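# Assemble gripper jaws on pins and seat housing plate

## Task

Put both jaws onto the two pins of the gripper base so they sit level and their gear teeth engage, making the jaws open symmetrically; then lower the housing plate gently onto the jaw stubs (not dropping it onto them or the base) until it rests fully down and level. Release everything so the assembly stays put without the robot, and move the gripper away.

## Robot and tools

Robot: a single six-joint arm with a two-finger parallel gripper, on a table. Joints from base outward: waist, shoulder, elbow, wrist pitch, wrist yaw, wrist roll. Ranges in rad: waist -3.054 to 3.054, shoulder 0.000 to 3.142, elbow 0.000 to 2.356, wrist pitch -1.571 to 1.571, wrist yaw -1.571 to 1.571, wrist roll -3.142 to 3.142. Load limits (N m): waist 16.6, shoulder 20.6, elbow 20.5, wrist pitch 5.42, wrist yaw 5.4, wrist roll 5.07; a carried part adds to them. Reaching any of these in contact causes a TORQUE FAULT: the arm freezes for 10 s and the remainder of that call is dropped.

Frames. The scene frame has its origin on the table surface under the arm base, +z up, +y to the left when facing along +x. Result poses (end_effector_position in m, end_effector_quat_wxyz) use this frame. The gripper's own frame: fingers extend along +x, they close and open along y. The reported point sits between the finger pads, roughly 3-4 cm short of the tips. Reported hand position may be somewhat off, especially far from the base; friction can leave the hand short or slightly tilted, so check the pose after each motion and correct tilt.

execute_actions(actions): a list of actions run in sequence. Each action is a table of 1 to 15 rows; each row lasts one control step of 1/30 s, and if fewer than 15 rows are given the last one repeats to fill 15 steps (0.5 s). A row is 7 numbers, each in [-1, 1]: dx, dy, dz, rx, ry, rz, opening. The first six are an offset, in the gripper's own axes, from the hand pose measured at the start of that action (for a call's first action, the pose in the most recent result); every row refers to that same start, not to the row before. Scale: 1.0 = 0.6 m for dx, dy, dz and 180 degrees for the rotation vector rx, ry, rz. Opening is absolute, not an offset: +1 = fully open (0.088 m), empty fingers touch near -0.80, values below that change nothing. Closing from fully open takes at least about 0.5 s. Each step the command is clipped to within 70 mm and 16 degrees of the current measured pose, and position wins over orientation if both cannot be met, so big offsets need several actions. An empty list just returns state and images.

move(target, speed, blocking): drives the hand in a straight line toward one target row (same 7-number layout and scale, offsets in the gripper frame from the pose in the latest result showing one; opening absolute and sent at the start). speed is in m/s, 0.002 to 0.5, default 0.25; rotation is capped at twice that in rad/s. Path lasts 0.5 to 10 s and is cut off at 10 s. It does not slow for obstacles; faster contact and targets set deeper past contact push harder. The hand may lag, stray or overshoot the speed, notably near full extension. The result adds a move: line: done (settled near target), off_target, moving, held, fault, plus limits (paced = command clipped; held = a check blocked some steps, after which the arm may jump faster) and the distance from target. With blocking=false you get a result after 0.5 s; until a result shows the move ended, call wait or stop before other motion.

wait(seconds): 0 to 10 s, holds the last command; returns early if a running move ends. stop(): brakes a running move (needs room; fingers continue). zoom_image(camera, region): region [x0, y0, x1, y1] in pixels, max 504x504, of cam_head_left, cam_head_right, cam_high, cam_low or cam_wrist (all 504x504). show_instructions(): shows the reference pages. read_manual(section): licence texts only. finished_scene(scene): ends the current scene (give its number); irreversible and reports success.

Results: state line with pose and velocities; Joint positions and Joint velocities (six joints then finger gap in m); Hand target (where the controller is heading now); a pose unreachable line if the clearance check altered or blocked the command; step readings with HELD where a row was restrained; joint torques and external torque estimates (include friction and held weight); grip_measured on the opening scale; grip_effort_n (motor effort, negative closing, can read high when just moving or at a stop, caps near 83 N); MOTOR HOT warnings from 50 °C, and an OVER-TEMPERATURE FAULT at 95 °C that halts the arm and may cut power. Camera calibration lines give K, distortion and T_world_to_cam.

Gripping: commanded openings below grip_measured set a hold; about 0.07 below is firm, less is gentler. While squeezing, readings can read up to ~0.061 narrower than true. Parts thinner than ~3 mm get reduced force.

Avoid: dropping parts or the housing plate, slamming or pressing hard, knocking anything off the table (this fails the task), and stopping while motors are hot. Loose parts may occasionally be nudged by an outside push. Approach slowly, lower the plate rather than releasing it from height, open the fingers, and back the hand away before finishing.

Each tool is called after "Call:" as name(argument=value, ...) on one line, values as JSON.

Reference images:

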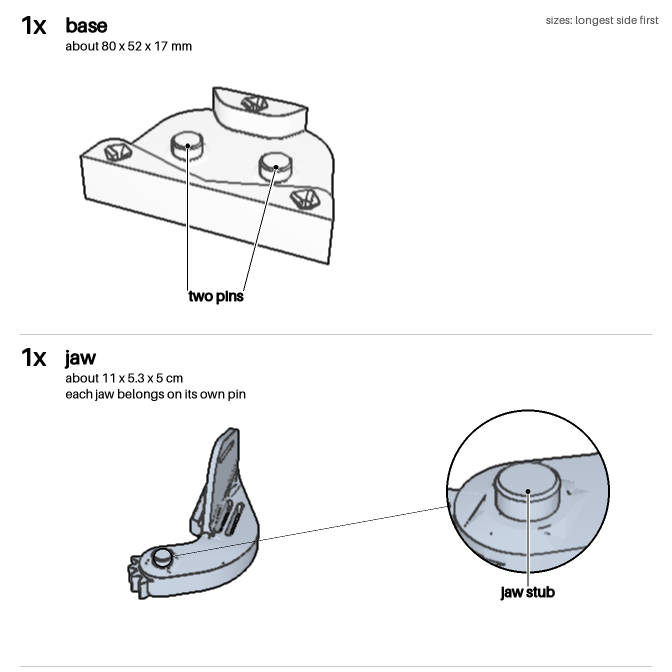

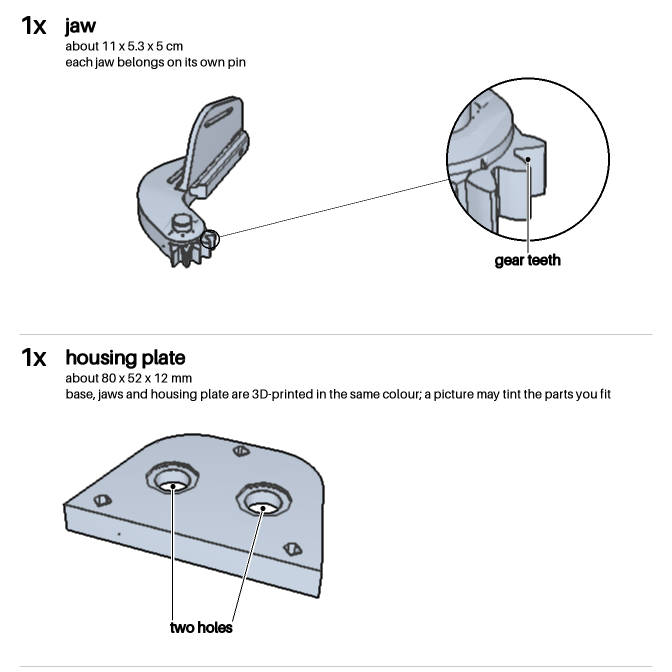

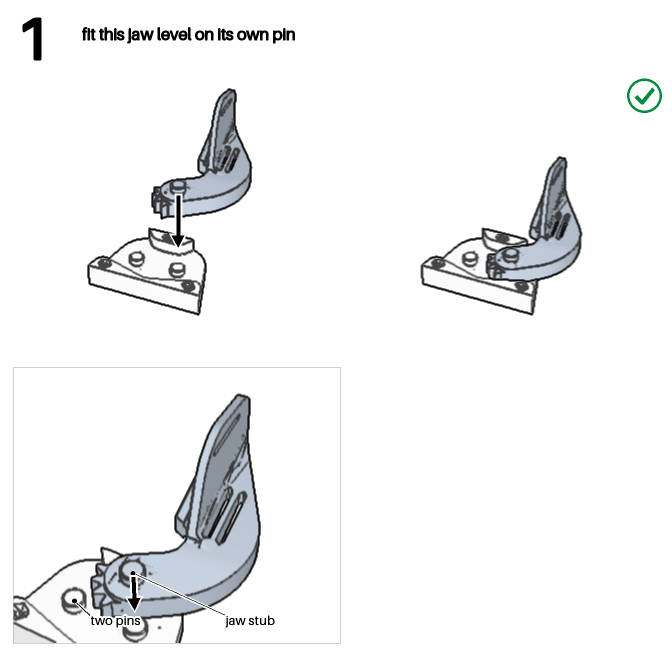

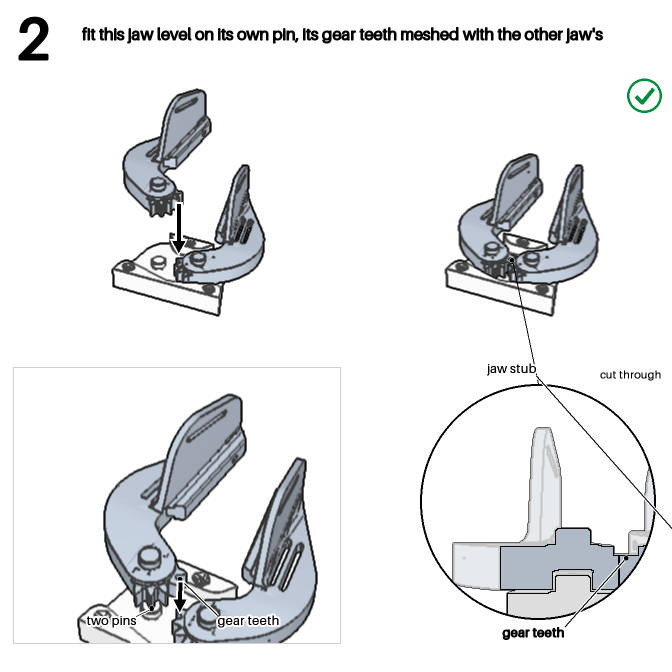

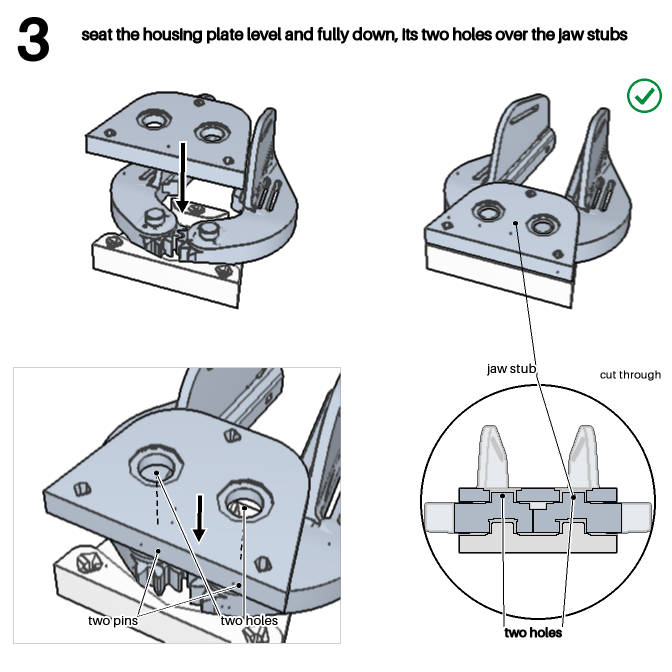

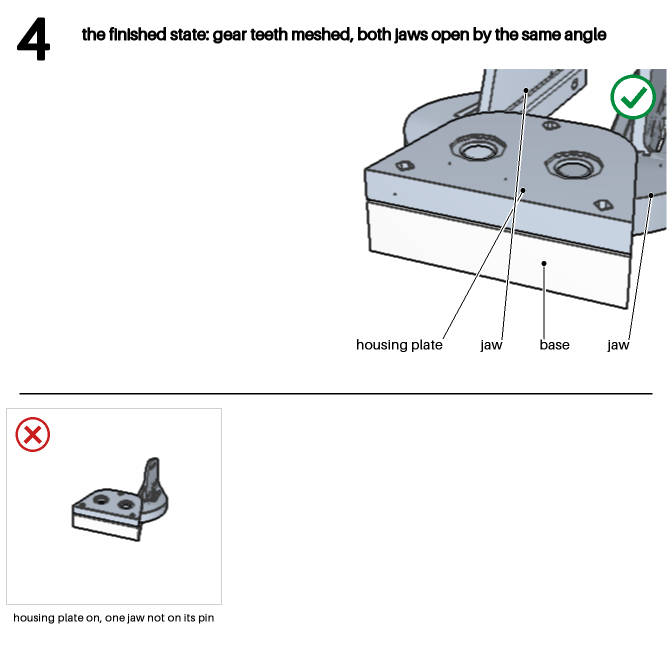

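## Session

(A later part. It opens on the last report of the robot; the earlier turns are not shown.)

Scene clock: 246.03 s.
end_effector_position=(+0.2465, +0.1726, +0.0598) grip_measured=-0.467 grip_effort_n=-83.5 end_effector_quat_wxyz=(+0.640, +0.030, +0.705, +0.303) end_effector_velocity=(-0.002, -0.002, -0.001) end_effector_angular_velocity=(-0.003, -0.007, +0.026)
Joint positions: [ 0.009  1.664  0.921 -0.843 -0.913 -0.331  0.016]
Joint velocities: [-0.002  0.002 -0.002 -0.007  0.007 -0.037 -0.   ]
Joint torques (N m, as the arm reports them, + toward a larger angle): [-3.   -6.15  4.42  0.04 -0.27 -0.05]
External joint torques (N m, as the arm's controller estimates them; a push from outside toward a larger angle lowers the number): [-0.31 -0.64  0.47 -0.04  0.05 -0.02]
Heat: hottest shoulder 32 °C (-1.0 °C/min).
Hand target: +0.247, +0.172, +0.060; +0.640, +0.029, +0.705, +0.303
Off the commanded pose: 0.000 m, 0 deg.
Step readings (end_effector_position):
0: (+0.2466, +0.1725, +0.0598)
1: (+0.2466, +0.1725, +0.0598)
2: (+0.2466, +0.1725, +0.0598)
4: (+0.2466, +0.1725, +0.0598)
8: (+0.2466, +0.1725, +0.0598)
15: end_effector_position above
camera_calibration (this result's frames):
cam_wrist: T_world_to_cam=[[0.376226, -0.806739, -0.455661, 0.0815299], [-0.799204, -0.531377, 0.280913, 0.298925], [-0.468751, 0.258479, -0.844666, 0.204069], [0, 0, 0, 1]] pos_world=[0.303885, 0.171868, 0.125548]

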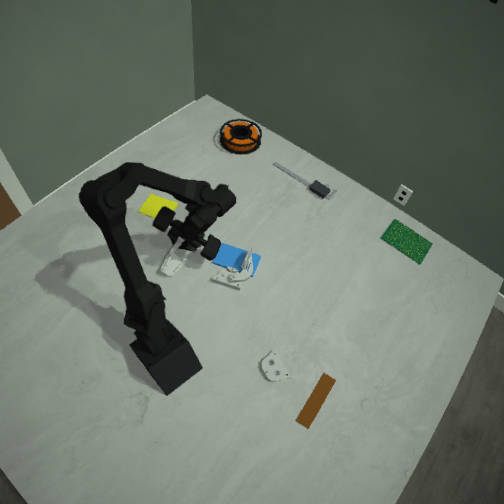

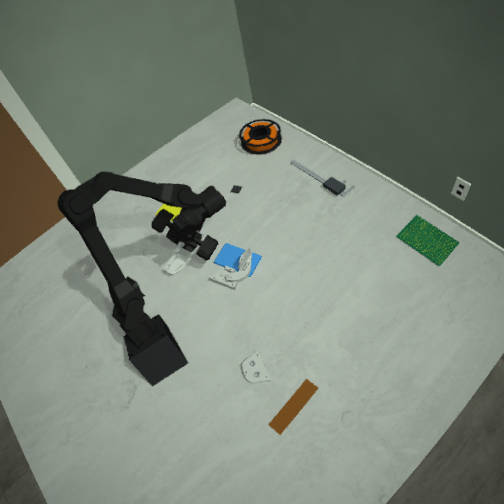

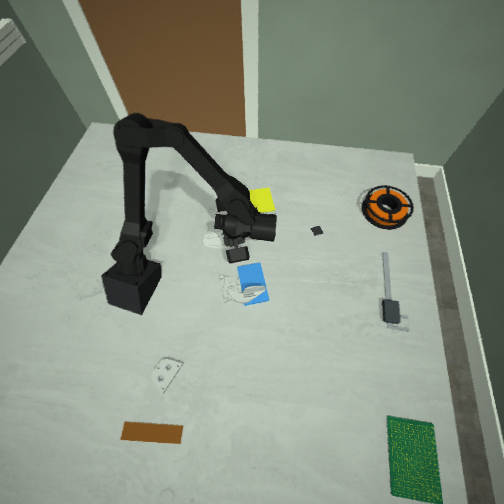

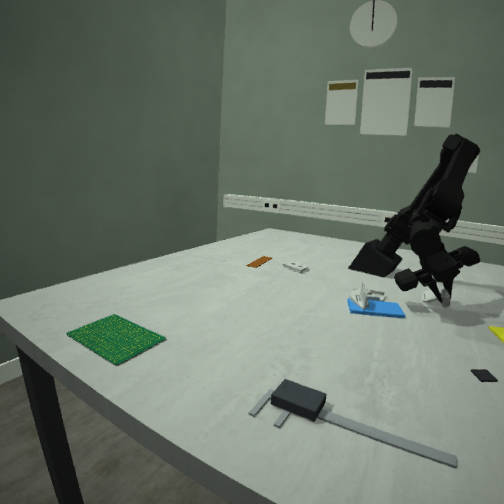

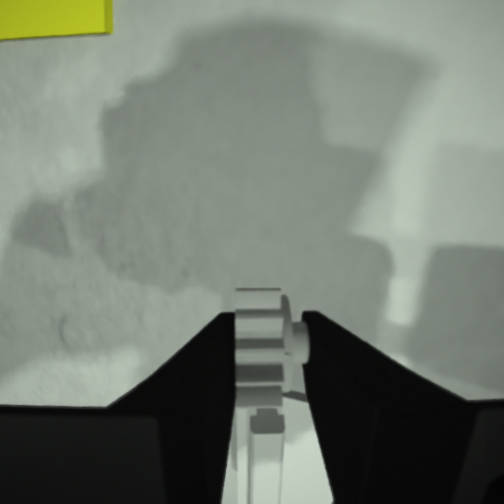

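Call:
execute_actions(actions=[[[-0.006,0.003,0,0,0,0,-0.54],[-0.008,0.004,0,0,0,0,-0.54],[-0.010,0.005,0,0,0,0,-0.54],[-0.012,0.0065,0,0,0,0,-0.54],[-0.015,0.008,0,0,0,0,-0.54],[-0.018,0.0095,0,0,0,0,-0.54],[-0.021,0.011,0,0,0,0,-0.54],[-0.024,0.013,0,0,0,0,-0.54],[-0.027,0.0145,0,0,0,0,-0.54],[-0.030,0.016,0,0,0,0,-0.54],[-0.032,0.017,0,0,0,0,-0.54],[-0.034,0.018,0,0,0,0,-0.54],[-0.035,0.0187,0,0,0,0,-0.54],[-0.036,0.019,0,0,0,0,-0.54],[-0.036,0.019,0,0,0,0,-0.54]]])

Call:
move(target=[0.0233,0.044,0,0,0,-0.422,-0.54], speed=0.4)

Scene clock: 251.03 s.
end_effector_position=(+0.2440, +0.1716, +0.0782) grip_measured=-0.467 grip_effort_n=-83.5 end_effector_quat_wxyz=(+0.636, +0.035, +0.711, +0.300) end_effector_velocity=(+0.009, +0.002, +0.027) end_effector_angular_velocity=(+0.018, -0.049, +0.025)
Joint positions: [-0.024  1.64   0.962 -0.97  -0.913 -0.385  0.016]
Joint velocities: [-0.046 -0.037  0.066 -0.11  -0.007 -0.081 -0.   ]
Joint torques (N m, as the arm reports them, + toward a larger angle): [-3.25 -7.41  5.36 -0.19 -0.26 -0.15]
External joint torques (N m, as the arm's controller estimates them; a push from outside toward a larger angle lowers the number): [-0.65 -2.16  1.34 -0.22  0.05 -0.12]
Heat: hottest shoulder 32 °C (-1.0 °C/min).
Hand target: +0.247, +0.173, +0.084; +0.641, +0.030, +0.705, +0.303
Off the commanded pose: 0.007 m, 1 deg.
Step readings (end_effector_position):
0: (+0.2465, +0.1727, +0.0599)
1: (+0.2463, +0.1726, +0.0600)
2: (+0.2456, +0.1724, +0.0604)
4: (+0.2438, +0.1716, +0.0612)
8: (+0.2425, +0.1709, +0.0658)
15: end_effector_position above
camera_calibration (this result's frames):
cam_wrist: T_world_to_cam=[[0.362029, -0.810041, -0.461269, 0.0945224], [-0.798611, -0.524747, 0.294723, 0.288873], [-0.480787, 0.261676, -0.836881, 0.220434], [0, 0, 0, 1]] pos_world=[0.302459, 0.17047, 0.14294]

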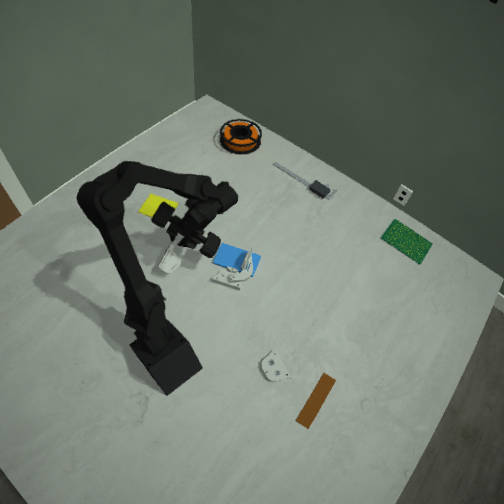

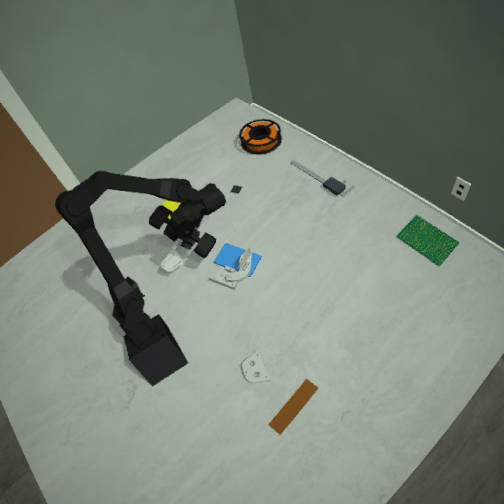

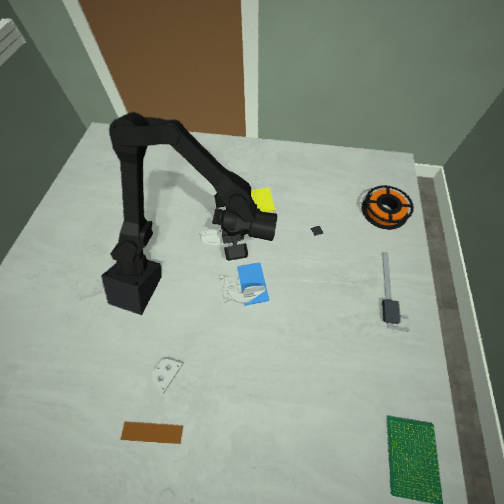

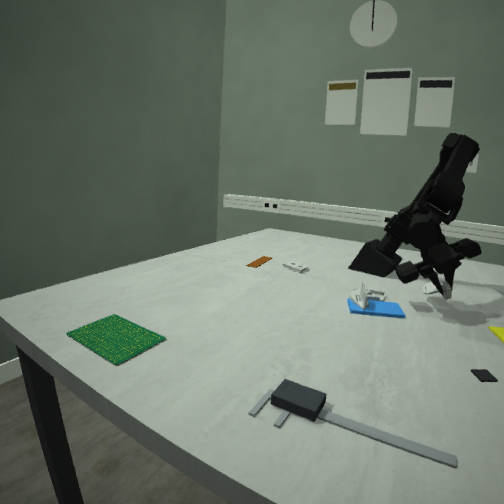

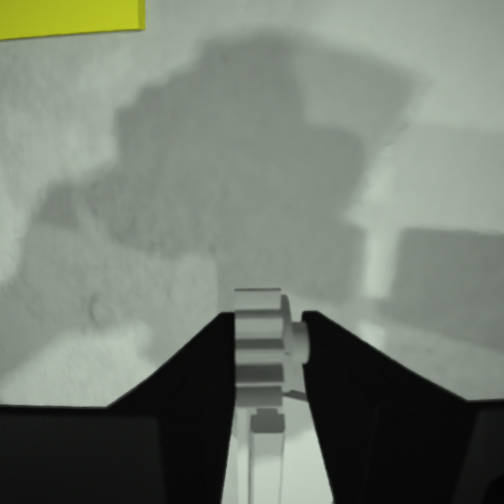

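Scene clock: 253.20 s.
end_effector_position=(+0.2313, +0.1974, +0.0789) grip_measured=-0.467 grip_effort_n=-83.5 end_effector_quat_wxyz=(+0.682, -0.409, +0.586, -0.153) end_effector_velocity=(+0.001, -0.001, +0.002) end_effector_angular_velocity=(-0.005, -0.010, -0.005)
Joint positions: [ 0.752  1.637  1.183 -1.164  0.472  0.595  0.016]
Joint velocities: [-0.002 -0.002  0.002 -0.007  0.007  0.007 -0.   ]
Joint torques (N m, as the arm reports them, + toward a larger angle): [-1.63 -6.29  5.24 -0.63  0.5   0.13]
External joint torques (N m, as the arm's controller estimates them; a push from outside toward a larger angle lowers the number): [ 0.03  0.93  1.4  -0.2   0.07  0.08]
Heat: hottest shoulder 32 °C (-1.0 °C/min).
Hand target: +0.232, +0.198, +0.077; +0.681, -0.412, +0.586, -0.155
Off the commanded pose: 0.002 m, 1 deg.
move: done
camera_calibration (this result's frames):
cam_wrist: T_world_to_cam=[[0.296499, -0.599122, 0.743735, -0.00123083], [-0.95353, -0.14204, 0.265715, 0.25468], [-0.0535554, -0.787958, -0.613396, 0.298872], [0, 0, 0, 1]] pos_world=[0.259216, 0.270936, 0.11657]

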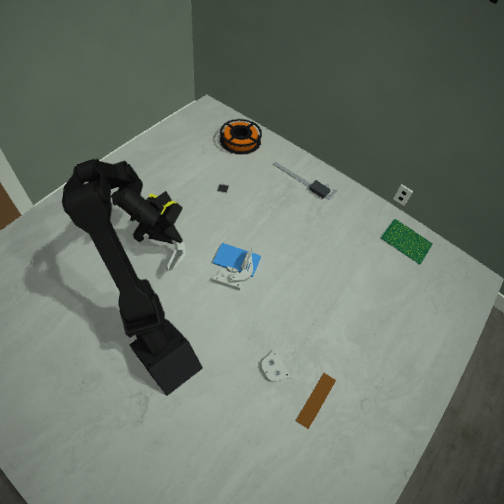

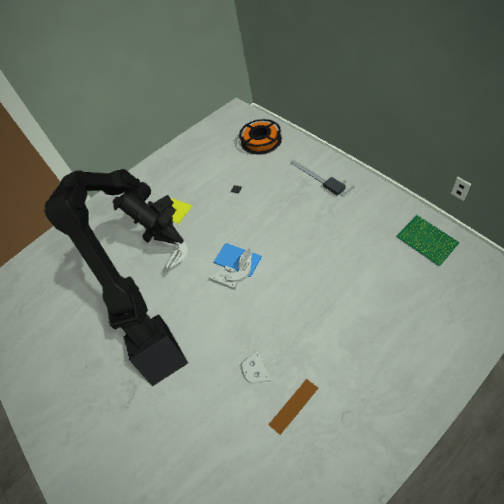

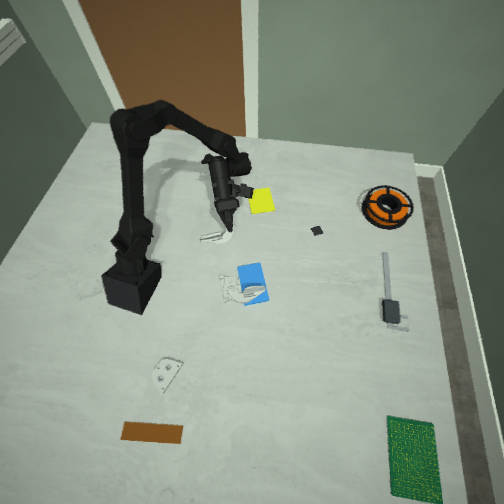

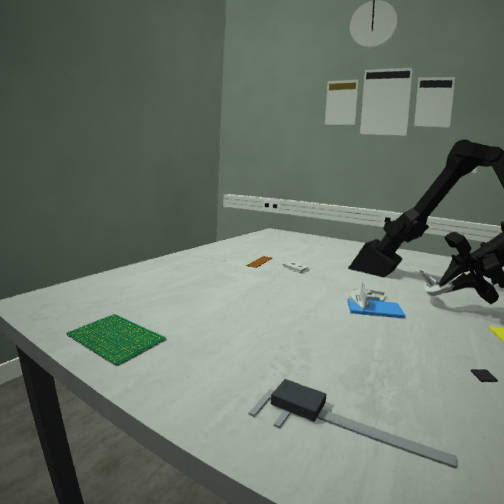

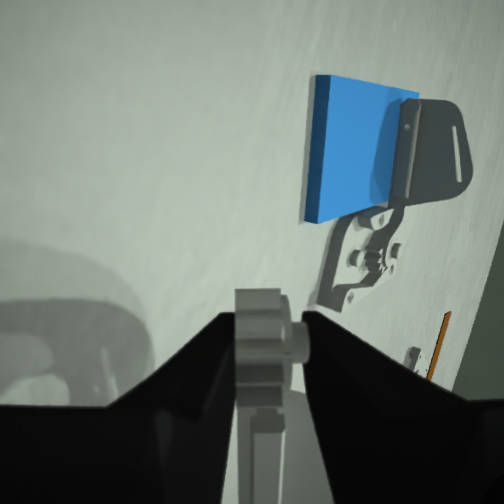

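Call:
move(target=[0.0292,0.032,0.0009,0,0,0,-0.54], speed=0.05)

Call:
zoom_image(camera="cam_low", region=[394,230,504,340])

Scene clock: 256.53 s.
end_effector_position=(+0.2335, +0.2005, +0.0573) grip_measured=-0.467 grip_effort_n=-83.5 end_effector_quat_wxyz=(+0.689, -0.405, +0.583, -0.150) end_effector_velocity=(-0.002, +0.000, +0.001) end_effector_angular_velocity=(+0.001, +0.012, +0.004)
Joint positions: [ 0.77   1.687  1.166 -1.088  0.472  0.614  0.016]
Joint velocities: [ 0.002 -0.007 -0.002 -0.007 -0.007 -0.007  0.   ]
Joint torques (N m, as the arm reports them, + toward a larger angle): [-1.66 -6.42  3.34 -0.36  0.32  0.12]
External joint torques (N m, as the arm's controller estimates them; a push from outside toward a larger angle lowers the number): [-0.02  0.95 -0.35  0.05 -0.11  0.07]
Heat: hottest shoulder 32 °C (-1.0 °C/min).
Hand target: +0.231, +0.197, +0.053; +0.682, -0.409, +0.586, -0.153
Off the commanded pose: 0.006 m, 1 deg.
move: done
camera_calibration (this result's frames):
cam_wrist: T_world_to_cam=[[0.291517, -0.607613, 0.7388, 0.01918], [-0.955597, -0.150228, 0.253509, 0.265758], [-0.0430468, -0.779896, -0.624426, 0.284726], [0, 0, 0, 1]] pos_world=[0.260623, 0.273635, 0.0962484]

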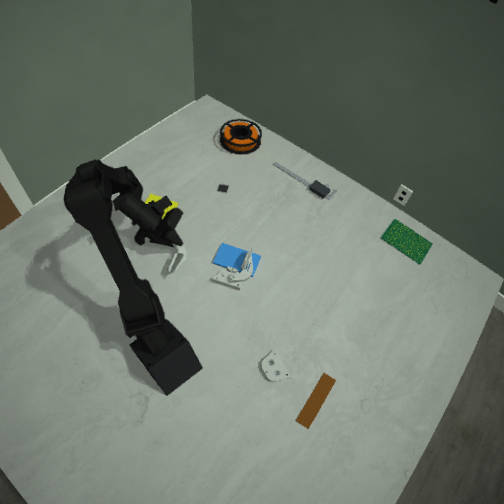

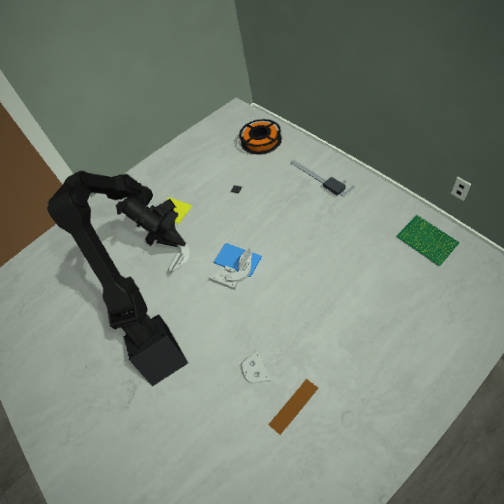

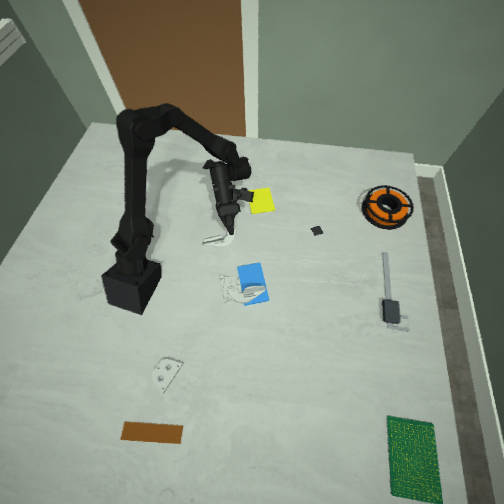

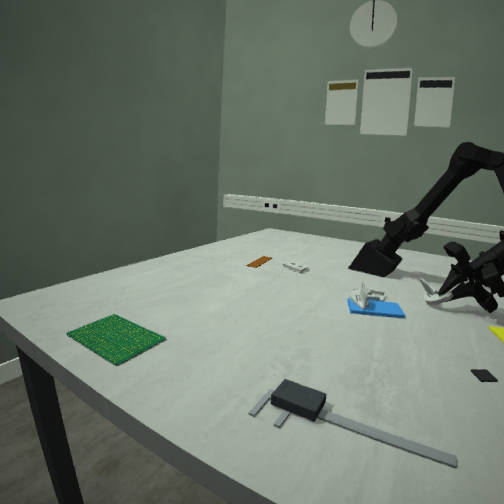

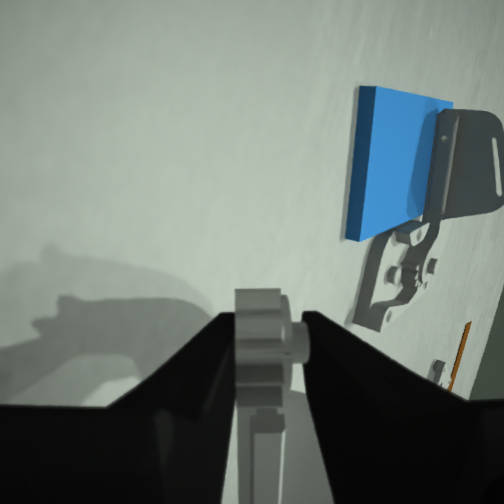

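Region (394, 230, 504, 340) of cam_low's 504x504 image, scaled by 4.582, with more detail than that image has.

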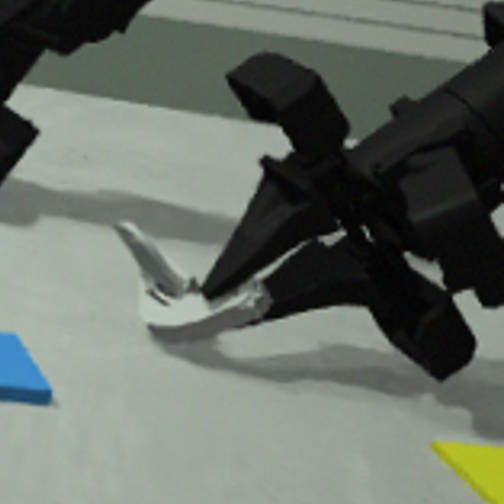

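Call:
execute_actions(actions=[[[0.0078,0.0037,-0.0058,-0.0024,0.0039,-0.0028,-0.54],[0.0082,0.0042,-0.0058,-0.0024,0.0039,-0.0028,-0.54],[0.0086,0.0046,-0.0058,-0.0024,0.0039,-0.0028,-0.54],[0.0090,0.0051,-0.0058,-0.0024,0.0039,-0.0028,-0.54],[0.0094,0.0055,-0.0058,-0.0024,0.0039,-0.0028,-0.54],[0.0098,0.0059,-0.0058,-0.0024,0.0039,-0.0028,-0.54],[0.0102,0.0064,-0.0058,-0.0024,0.0039,-0.0028,-0.54],[0.0106,0.0068,-0.0058,-0.0024,0.0039,-0.0028,-0.54],[0.0110,0.0073,-0.0058,-0.0024,0.0039,-0.0028,-0.54],[0.0114,0.0077,-0.0058,-0.0024,0.0039,-0.0028,-0.54],[0.0118,0.0081,-0.0058,-0.0024,0.0039,-0.0028,-0.54],[0.0122,0.0085,-0.0058,-0.0024,0.0039,-0.0028,-0.54],[0.0125,0.0088,-0.0058,-0.0024,0.0039,-0.0028,-0.54]]])

Call:
zoom_image(camera="cam_low", region=[394,230,504,340])

Scene clock: 263.23 s.
end_effector_position=(+0.2331, +0.2005, +0.0529) grip_measured=-0.467 grip_effort_n=-83.5 end_effector_quat_wxyz=(+0.689, -0.405, +0.582, -0.149) end_effector_velocity=(-0.002, -0.005, -0.003) end_effector_angular_velocity=(-0.028, +0.016, +0.004)
Joint positions: [ 0.774  1.697  1.16  -1.074  0.472  0.619  0.016]
Joint velocities: [ 0.002  0.012 -0.007 -0.007  0.007 -0.007 -0.   ]
Joint torques (N m, as the arm reports them, + toward a larger angle): [-1.71 -6.44  3.21 -0.37  0.36  0.11]
External joint torques (N m, as the arm's controller estimates them; a push from outside toward a larger angle lowers the number): [-0.03  0.93 -0.36  0.06 -0.08  0.07]
Heat: hottest shoulder 32 °C (-2.0 °C/min).
Hand target: +0.231, +0.197, +0.048; +0.683, -0.409, +0.586, -0.153
Off the commanded pose: 0.006 m, 1 deg.
Step readings (end_effector_position):
0: (+0.2336, +0.2005, +0.0572)
1: (+0.2335, +0.2005, +0.0571)
2: (+0.2335, +0.2005, +0.0570)
4: (+0.2333, +0.2006, +0.0566)
8: (+0.2331, +0.2006, +0.0551)
15: end_effector_position above
camera_calibration (this result's frames):
cam_wrist: T_world_to_cam=[[0.290947, -0.608218, 0.738526, 0.0228225], [-0.955803, -0.150643, 0.252482, 0.266668], [-0.0423103, -0.779344, -0.625166, 0.281791], [0, 0, 0, 1]] pos_world=[0.260165, 0.273665, 0.0919824]

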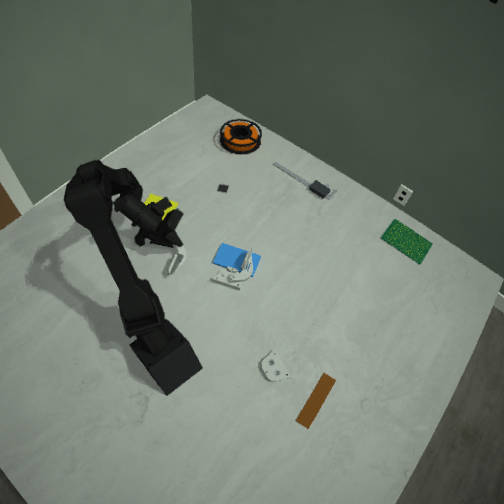

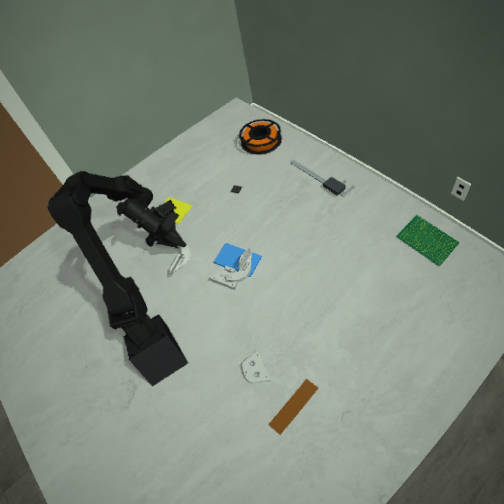

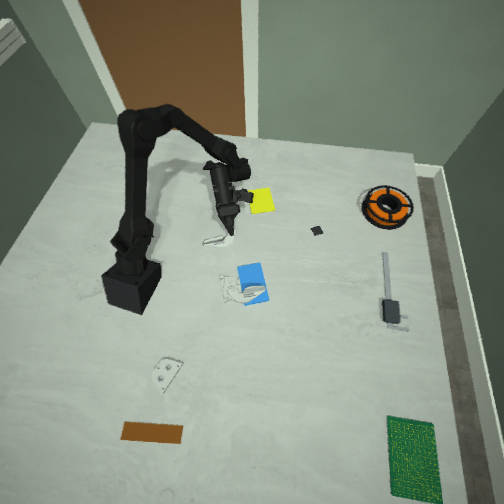

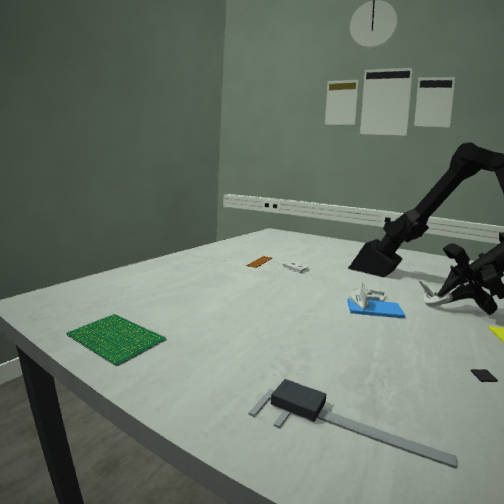

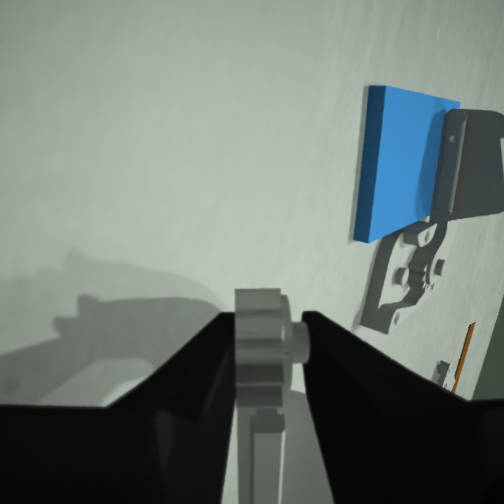

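Region (394, 230, 504, 340) of cam_low's 504x504 image, scaled by 4.582, with more detail than that image has.

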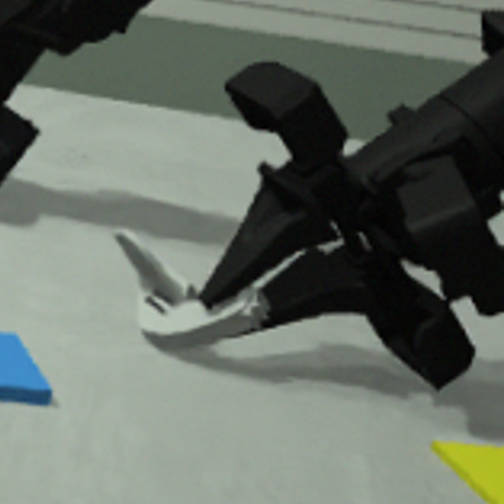

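Call:
execute_actions(actions=[[[0,0,0,0,0,0,-0.47],[0,0,0,0,0,0,-0.44],[0,0,0,0,0,0,-0.42],[0,0,0,0,0,0,-0.40],[0,0,0,0,0,0,-0.38],[0,0,0,0,0,0,-0.36],[0,0,0,0,0,0,-0.34],[0,0,0,0,0,0,-0.31],[0,0,0,0,0,0,-0.28],[0,0,0,0,0,0,-0.25],[0,0,0,0,0,0,-0.22],[0,0,0,0,0,0,-0.19],[0,0,0,0,0,0,-0.16],[0,0,0,0,0,0,-0.13],[0,0,0,0,0,0,-0.10]]])

Call:
zoom_image(camera="cam_low", region=[394,230,504,340])

Scene clock: 267.60 s.
end_effector_position=(+0.2332, +0.2005, +0.0526) grip_measured=-0.178 grip_effort_n=13.7 end_effector_quat_wxyz=(+0.689, -0.404, +0.582, -0.149) end_effector_velocity=(-0.004, -0.003, -0.002) end_effector_angular_velocity=(-0.011, +0.048, +0.010)
Joint positions: [ 0.774  1.697  1.16  -1.073  0.472  0.62   0.03 ]
Joint velocities: [-0.002  0.002 -0.007 -0.007 -0.022 -0.037  0.043]
Joint torques (N m, as the arm reports them, + toward a larger angle): [-1.89 -8.17  4.05 -0.51  0.37  0.01]
External joint torques (N m, as the arm's controller estimates them; a push from outside toward a larger angle lowers the number): [-0.22 -0.9   0.56 -0.06 -0.06 -0.03]
Heat: hottest shoulder 33 °C (-1.0 °C/min).
Hand target: +0.233, +0.200, +0.053; +0.689, -0.405, +0.582, -0.149
Off the commanded pose: 0.000 m, 0 deg.
Step readings (end_effector_position):
0: (+0.2332, +0.2005, +0.0526)
1: (+0.2332, +0.2005, +0.0526)
2: (+0.2332, +0.2005, +0.0526)
4: (+0.2332, +0.2005, +0.0526)
8: (+0.2332, +0.2005, +0.0526)
15: end_effector_position above
camera_calibration (this result's frames):
cam_wrist: T_world_to_cam=[[0.290598, -0.608372, 0.738537, 0.0231198], [-0.955908, -0.150421, 0.252219, 0.266779], [-0.0423515, -0.779267, -0.625259, 0.281554], [0, 0, 0, 1]] pos_world=[0.260221, 0.2736, 0.0916825]

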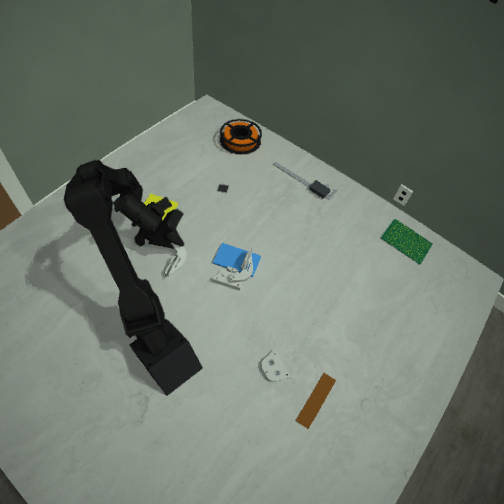

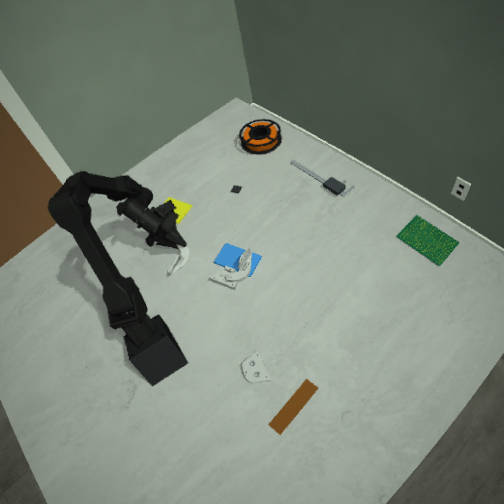

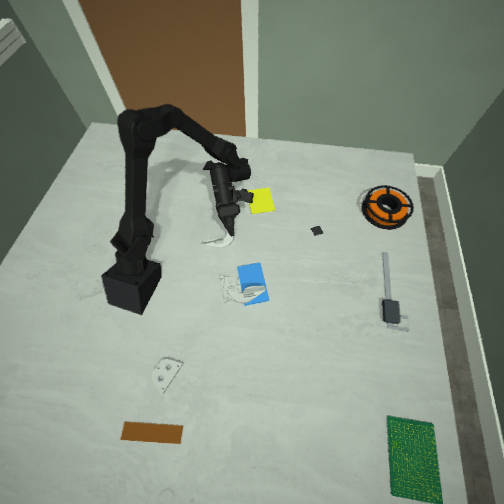

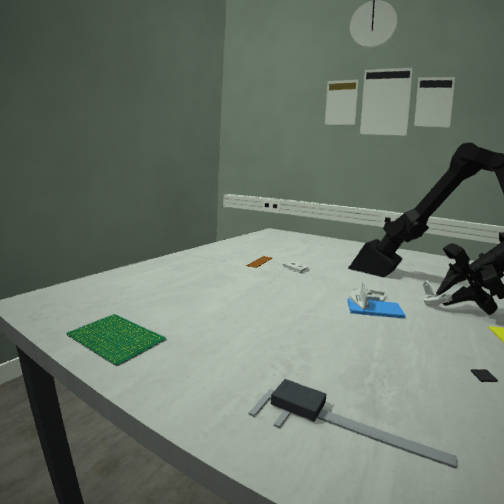

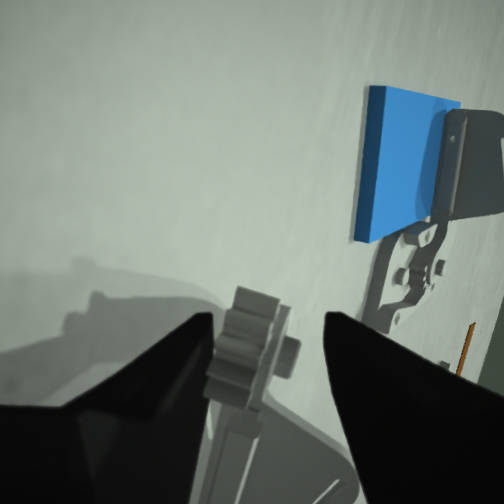

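Region (394, 230, 504, 340) of cam_low's 504x504 image, scaled by 4.582, with more detail than that image has.

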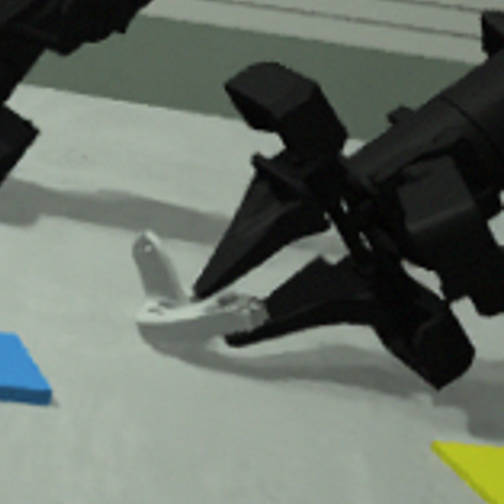

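Call:
execute_actions(actions=[[[0,0,0,0,0,0,-0.07],[0,0,0,0,0,0,-0.04],[0,0,0,0,0,0,-0.01],[0,0,0,0,0,0,0.02],[0,0,0,0,0,0,0.05],[0,0,0,0,0,0,0.08],[0,0,0,0,0,0,0.11],[0,0,0,0,0,0,0.14],[0,0,0,0,0,0,0.17],[0,0,0,0,0,0,0.20],[0,0,0,0,0,0,0.23],[0,0,0,0,0,0,0.26],[0,0,0,0,0,0,0.28],[0,0,0,0,0,0,0.30],[0,0,0,0,0,0,0.32]],[[-0.002,0.002,0,0,0,0,0.32],[-0.004,0.004,0,0,0,0,0.32],[-0.006,0.0055,0,0,0,0,0.32],[-0.008,0.0075,0,0,0,0,0.32],[-0.010,0.0095,0,0,0,0,0.32],[-0.012,0.011,0,0,0,0,0.32],[-0.014,0.013,0,0,0,0,0.32],[-0.016,0.015,0,0,0,0,0.32],[-0.018,0.0165,0,0,0,0,0.32],[-0.020,0.0185,0,0,0,0,0.32],[-0.021,0.0195,0,0,0,0,0.32],[-0.022,0.0205,0,0,0,0,0.32],[-0.023,0.0215,0,0,0,0,0.32],[-0.024,0.022,0,0,0,0,0.32],[-0.024,0.022,0,0,0,0,0.32]]])

Call:
zoom_image(camera="cam_low", region=[394,230,504,340])

Scene clock: 272.07 s.
end_effector_position=(+0.2262, +0.2164, +0.0553) grip_measured=+0.317 grip_effort_n=14.2 end_effector_quat_wxyz=(+0.692, -0.404, +0.580, -0.148) end_effector_velocity=(-0.009, +0.017, -0.002) end_effector_angular_velocity=(-0.008, +0.015, +0.004)
Joint positions: [ 0.822  1.711  1.212 -1.128  0.472  0.672  0.055]
Joint velocities: [ 0.056  0.037  0.066 -0.066 -0.007  0.051 -0.   ]
Joint torques (N m, as the arm reports them, + toward a larger angle): [-1.67 -6.56  4.97 -0.63  0.28  0.15]
External joint torques (N m, as the arm's controller estimates them; a push from outside toward a larger angle lowers the number): [-0.01  0.96  1.4  -0.14 -0.14  0.11]
External joint torques at the end of the 1st action: [-0.22 -0.8   0.49 -0.01 -0.06 -0.02]
Heat: hottest shoulder 33 °C (-1.0 °C/min).
Hand target: +0.226, +0.218, +0.053; +0.689, -0.405, +0.582, -0.149
Off the commanded pose: 0.003 m, 0 deg.
Step readings (end_effector_position; steps 1 to 15: 1st action; 16 to 30: 2nd action):
0: (+0.2332, +0.2005, +0.0526)
1: (+0.2332, +0.2005, +0.0526)
2: (+0.2332, +0.2005, +0.0526)
4: (+0.2332, +0.2005, +0.0526)
8: (+0.2332, +0.2005, +0.0526)
15: (+0.2332, +0.2005, +0.0526)
16: (+0.2331, +0.2005, +0.0525)
17: (+0.2330, +0.2006, +0.0526)
19: (+0.2317, +0.2012, +0.0532)
23: (+0.2294, +0.2073, +0.0548)
30: end_effector_position above
camera_calibration (this result's frames):
cam_wrist: T_world_to_cam=[[0.289658, -0.610647, 0.737027, 0.0336292], [-0.956443, -0.155493, 0.24706, 0.263313], [-0.0362635, -0.776487, -0.629089, 0.293633], [0, 0, 0, 1]] pos_world=[0.252751, 0.289481, 0.0948815]

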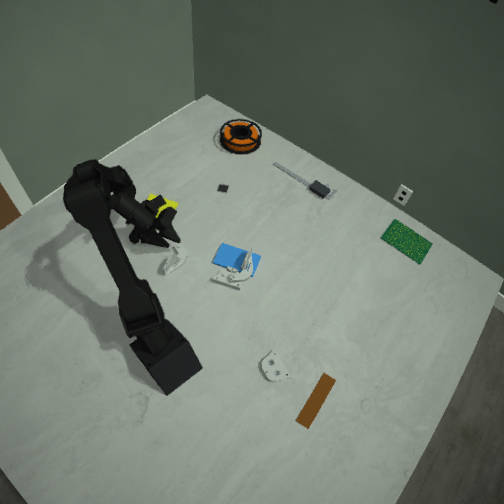

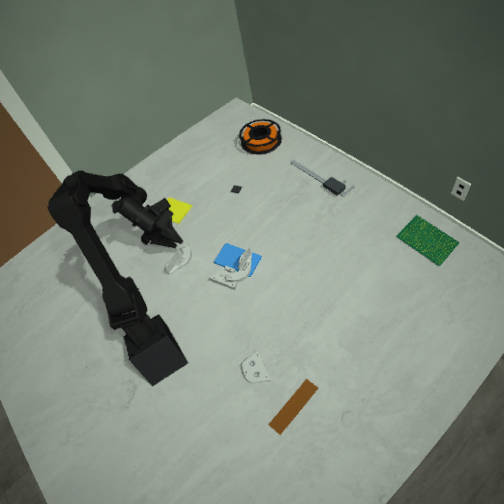

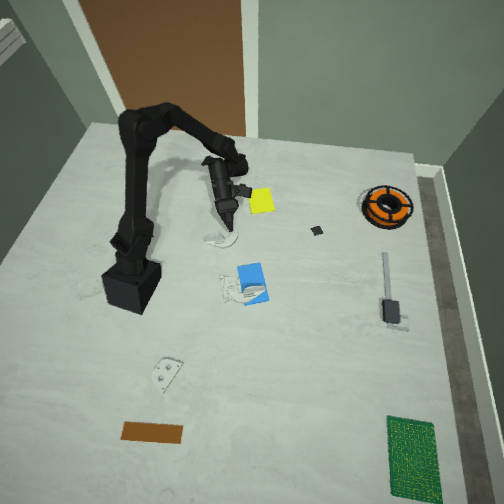

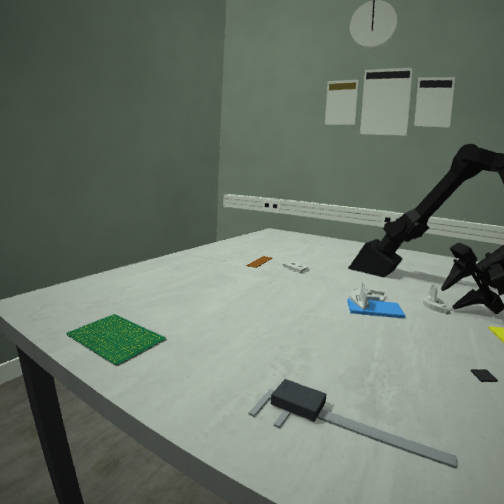

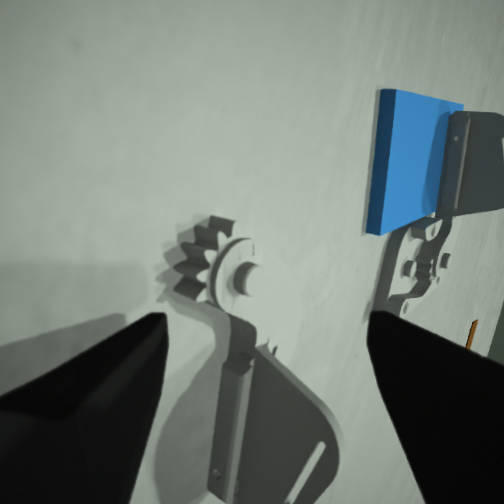

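Region (394, 230, 504, 340) of cam_low's 504x504 image, scaled by 4.582, with more detail than that image has.

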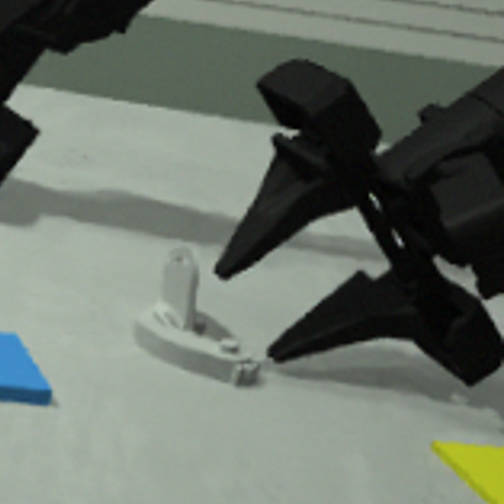

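Call:
zoom_image(camera="cam_wrist", region=[140,200,400,504])

Region (140, 200, 400, 504) of cam_wrist's 504x504 image, scaled by 1.658, with more detail than that image has; it fills the left 431 columns of this view, and the rest is white.

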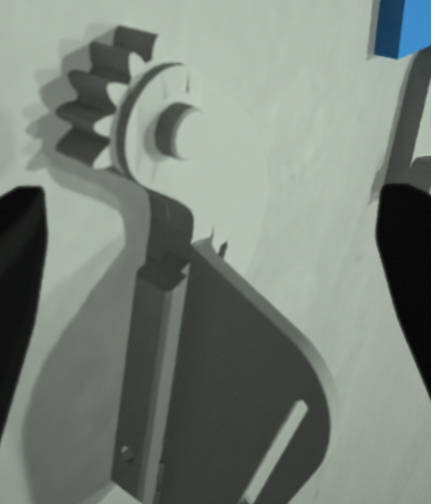

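Call:
move(target=[-0.0096,-0.1045,-0.081,0.0616,0.0272,0.2597,0.32], speed=0.4)

Scene clock: 288.30 s.
end_effector_position=(+0.1985, +0.1643, +0.1052) grip_measured=+0.317 grip_effort_n=13.3 end_effector_quat_wxyz=(+0.707, -0.069, +0.701, +0.070) end_effector_velocity=(-0.005, -0.000, +0.000) end_effector_angular_velocity=(+0.012, +0.024, -0.008)
Joint positions: [ 0.193  1.2    0.835 -0.965 -0.41   0.18   0.055]
Joint velocities: [-0.007 -0.002 -0.002 -0.022 -0.022 -0.007  0.   ]
Joint torques (N m, as the arm reports them, + toward a larger angle): [-2.04 -5.53  4.33  0.13 -0.11 -0.12]
External joint torques (N m, as the arm's controller estimates them; a push from outside toward a larger angle lowers the number): [-0.51 -1.55 -0.58 -0.18 -0.11 -0.12]
Heat: hottest shoulder 34 °C (+1.0 °C/min).
Hand target: +0.196, +0.163, +0.105; +0.706, -0.068, +0.702, +0.071
Off the commanded pose: 0.003 m, 1 deg.
move: done
camera_calibration (this result's frames):
cam_wrist: T_world_to_cam=[[0.22631, -0.974006, 0.0098176, 0.121825], [-0.921231, -0.210751, 0.326983, 0.210084], [-0.316415, -0.0830437, -0.944979, 0.258454], [0, 0, 0, 1]] pos_world=[0.247744, 0.184397, 0.174344]

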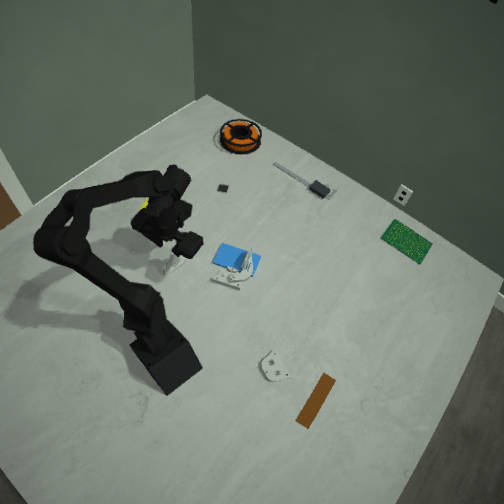

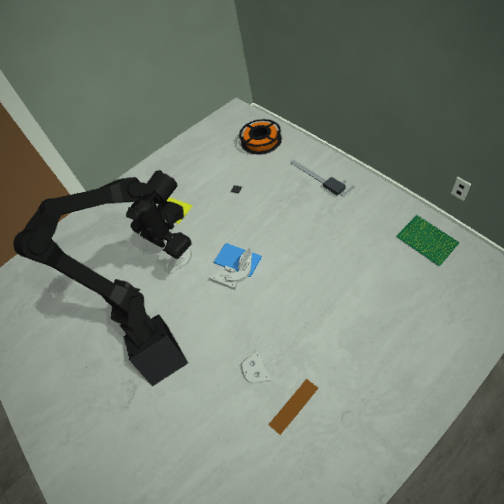

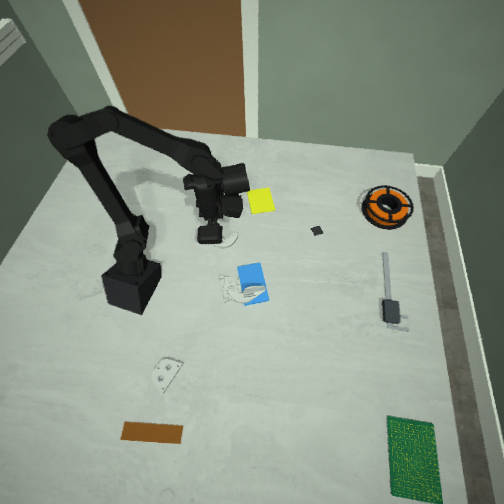

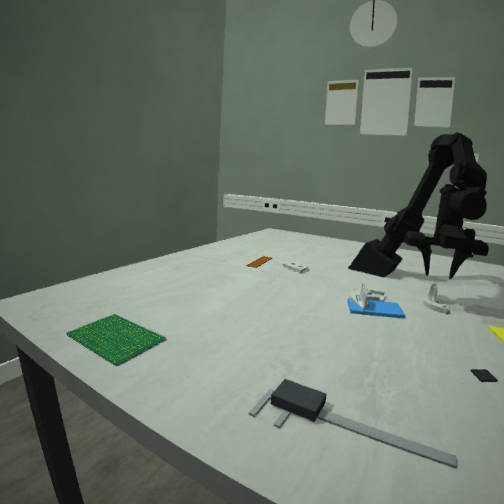

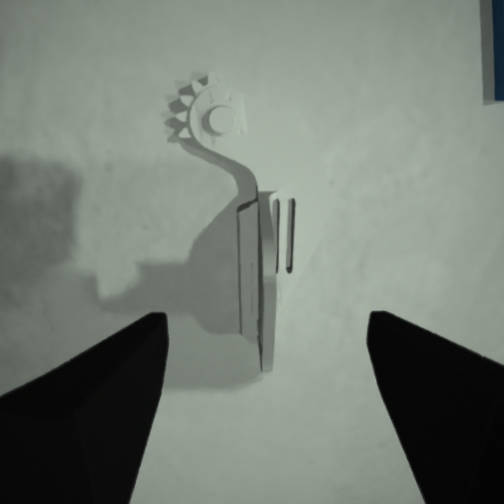

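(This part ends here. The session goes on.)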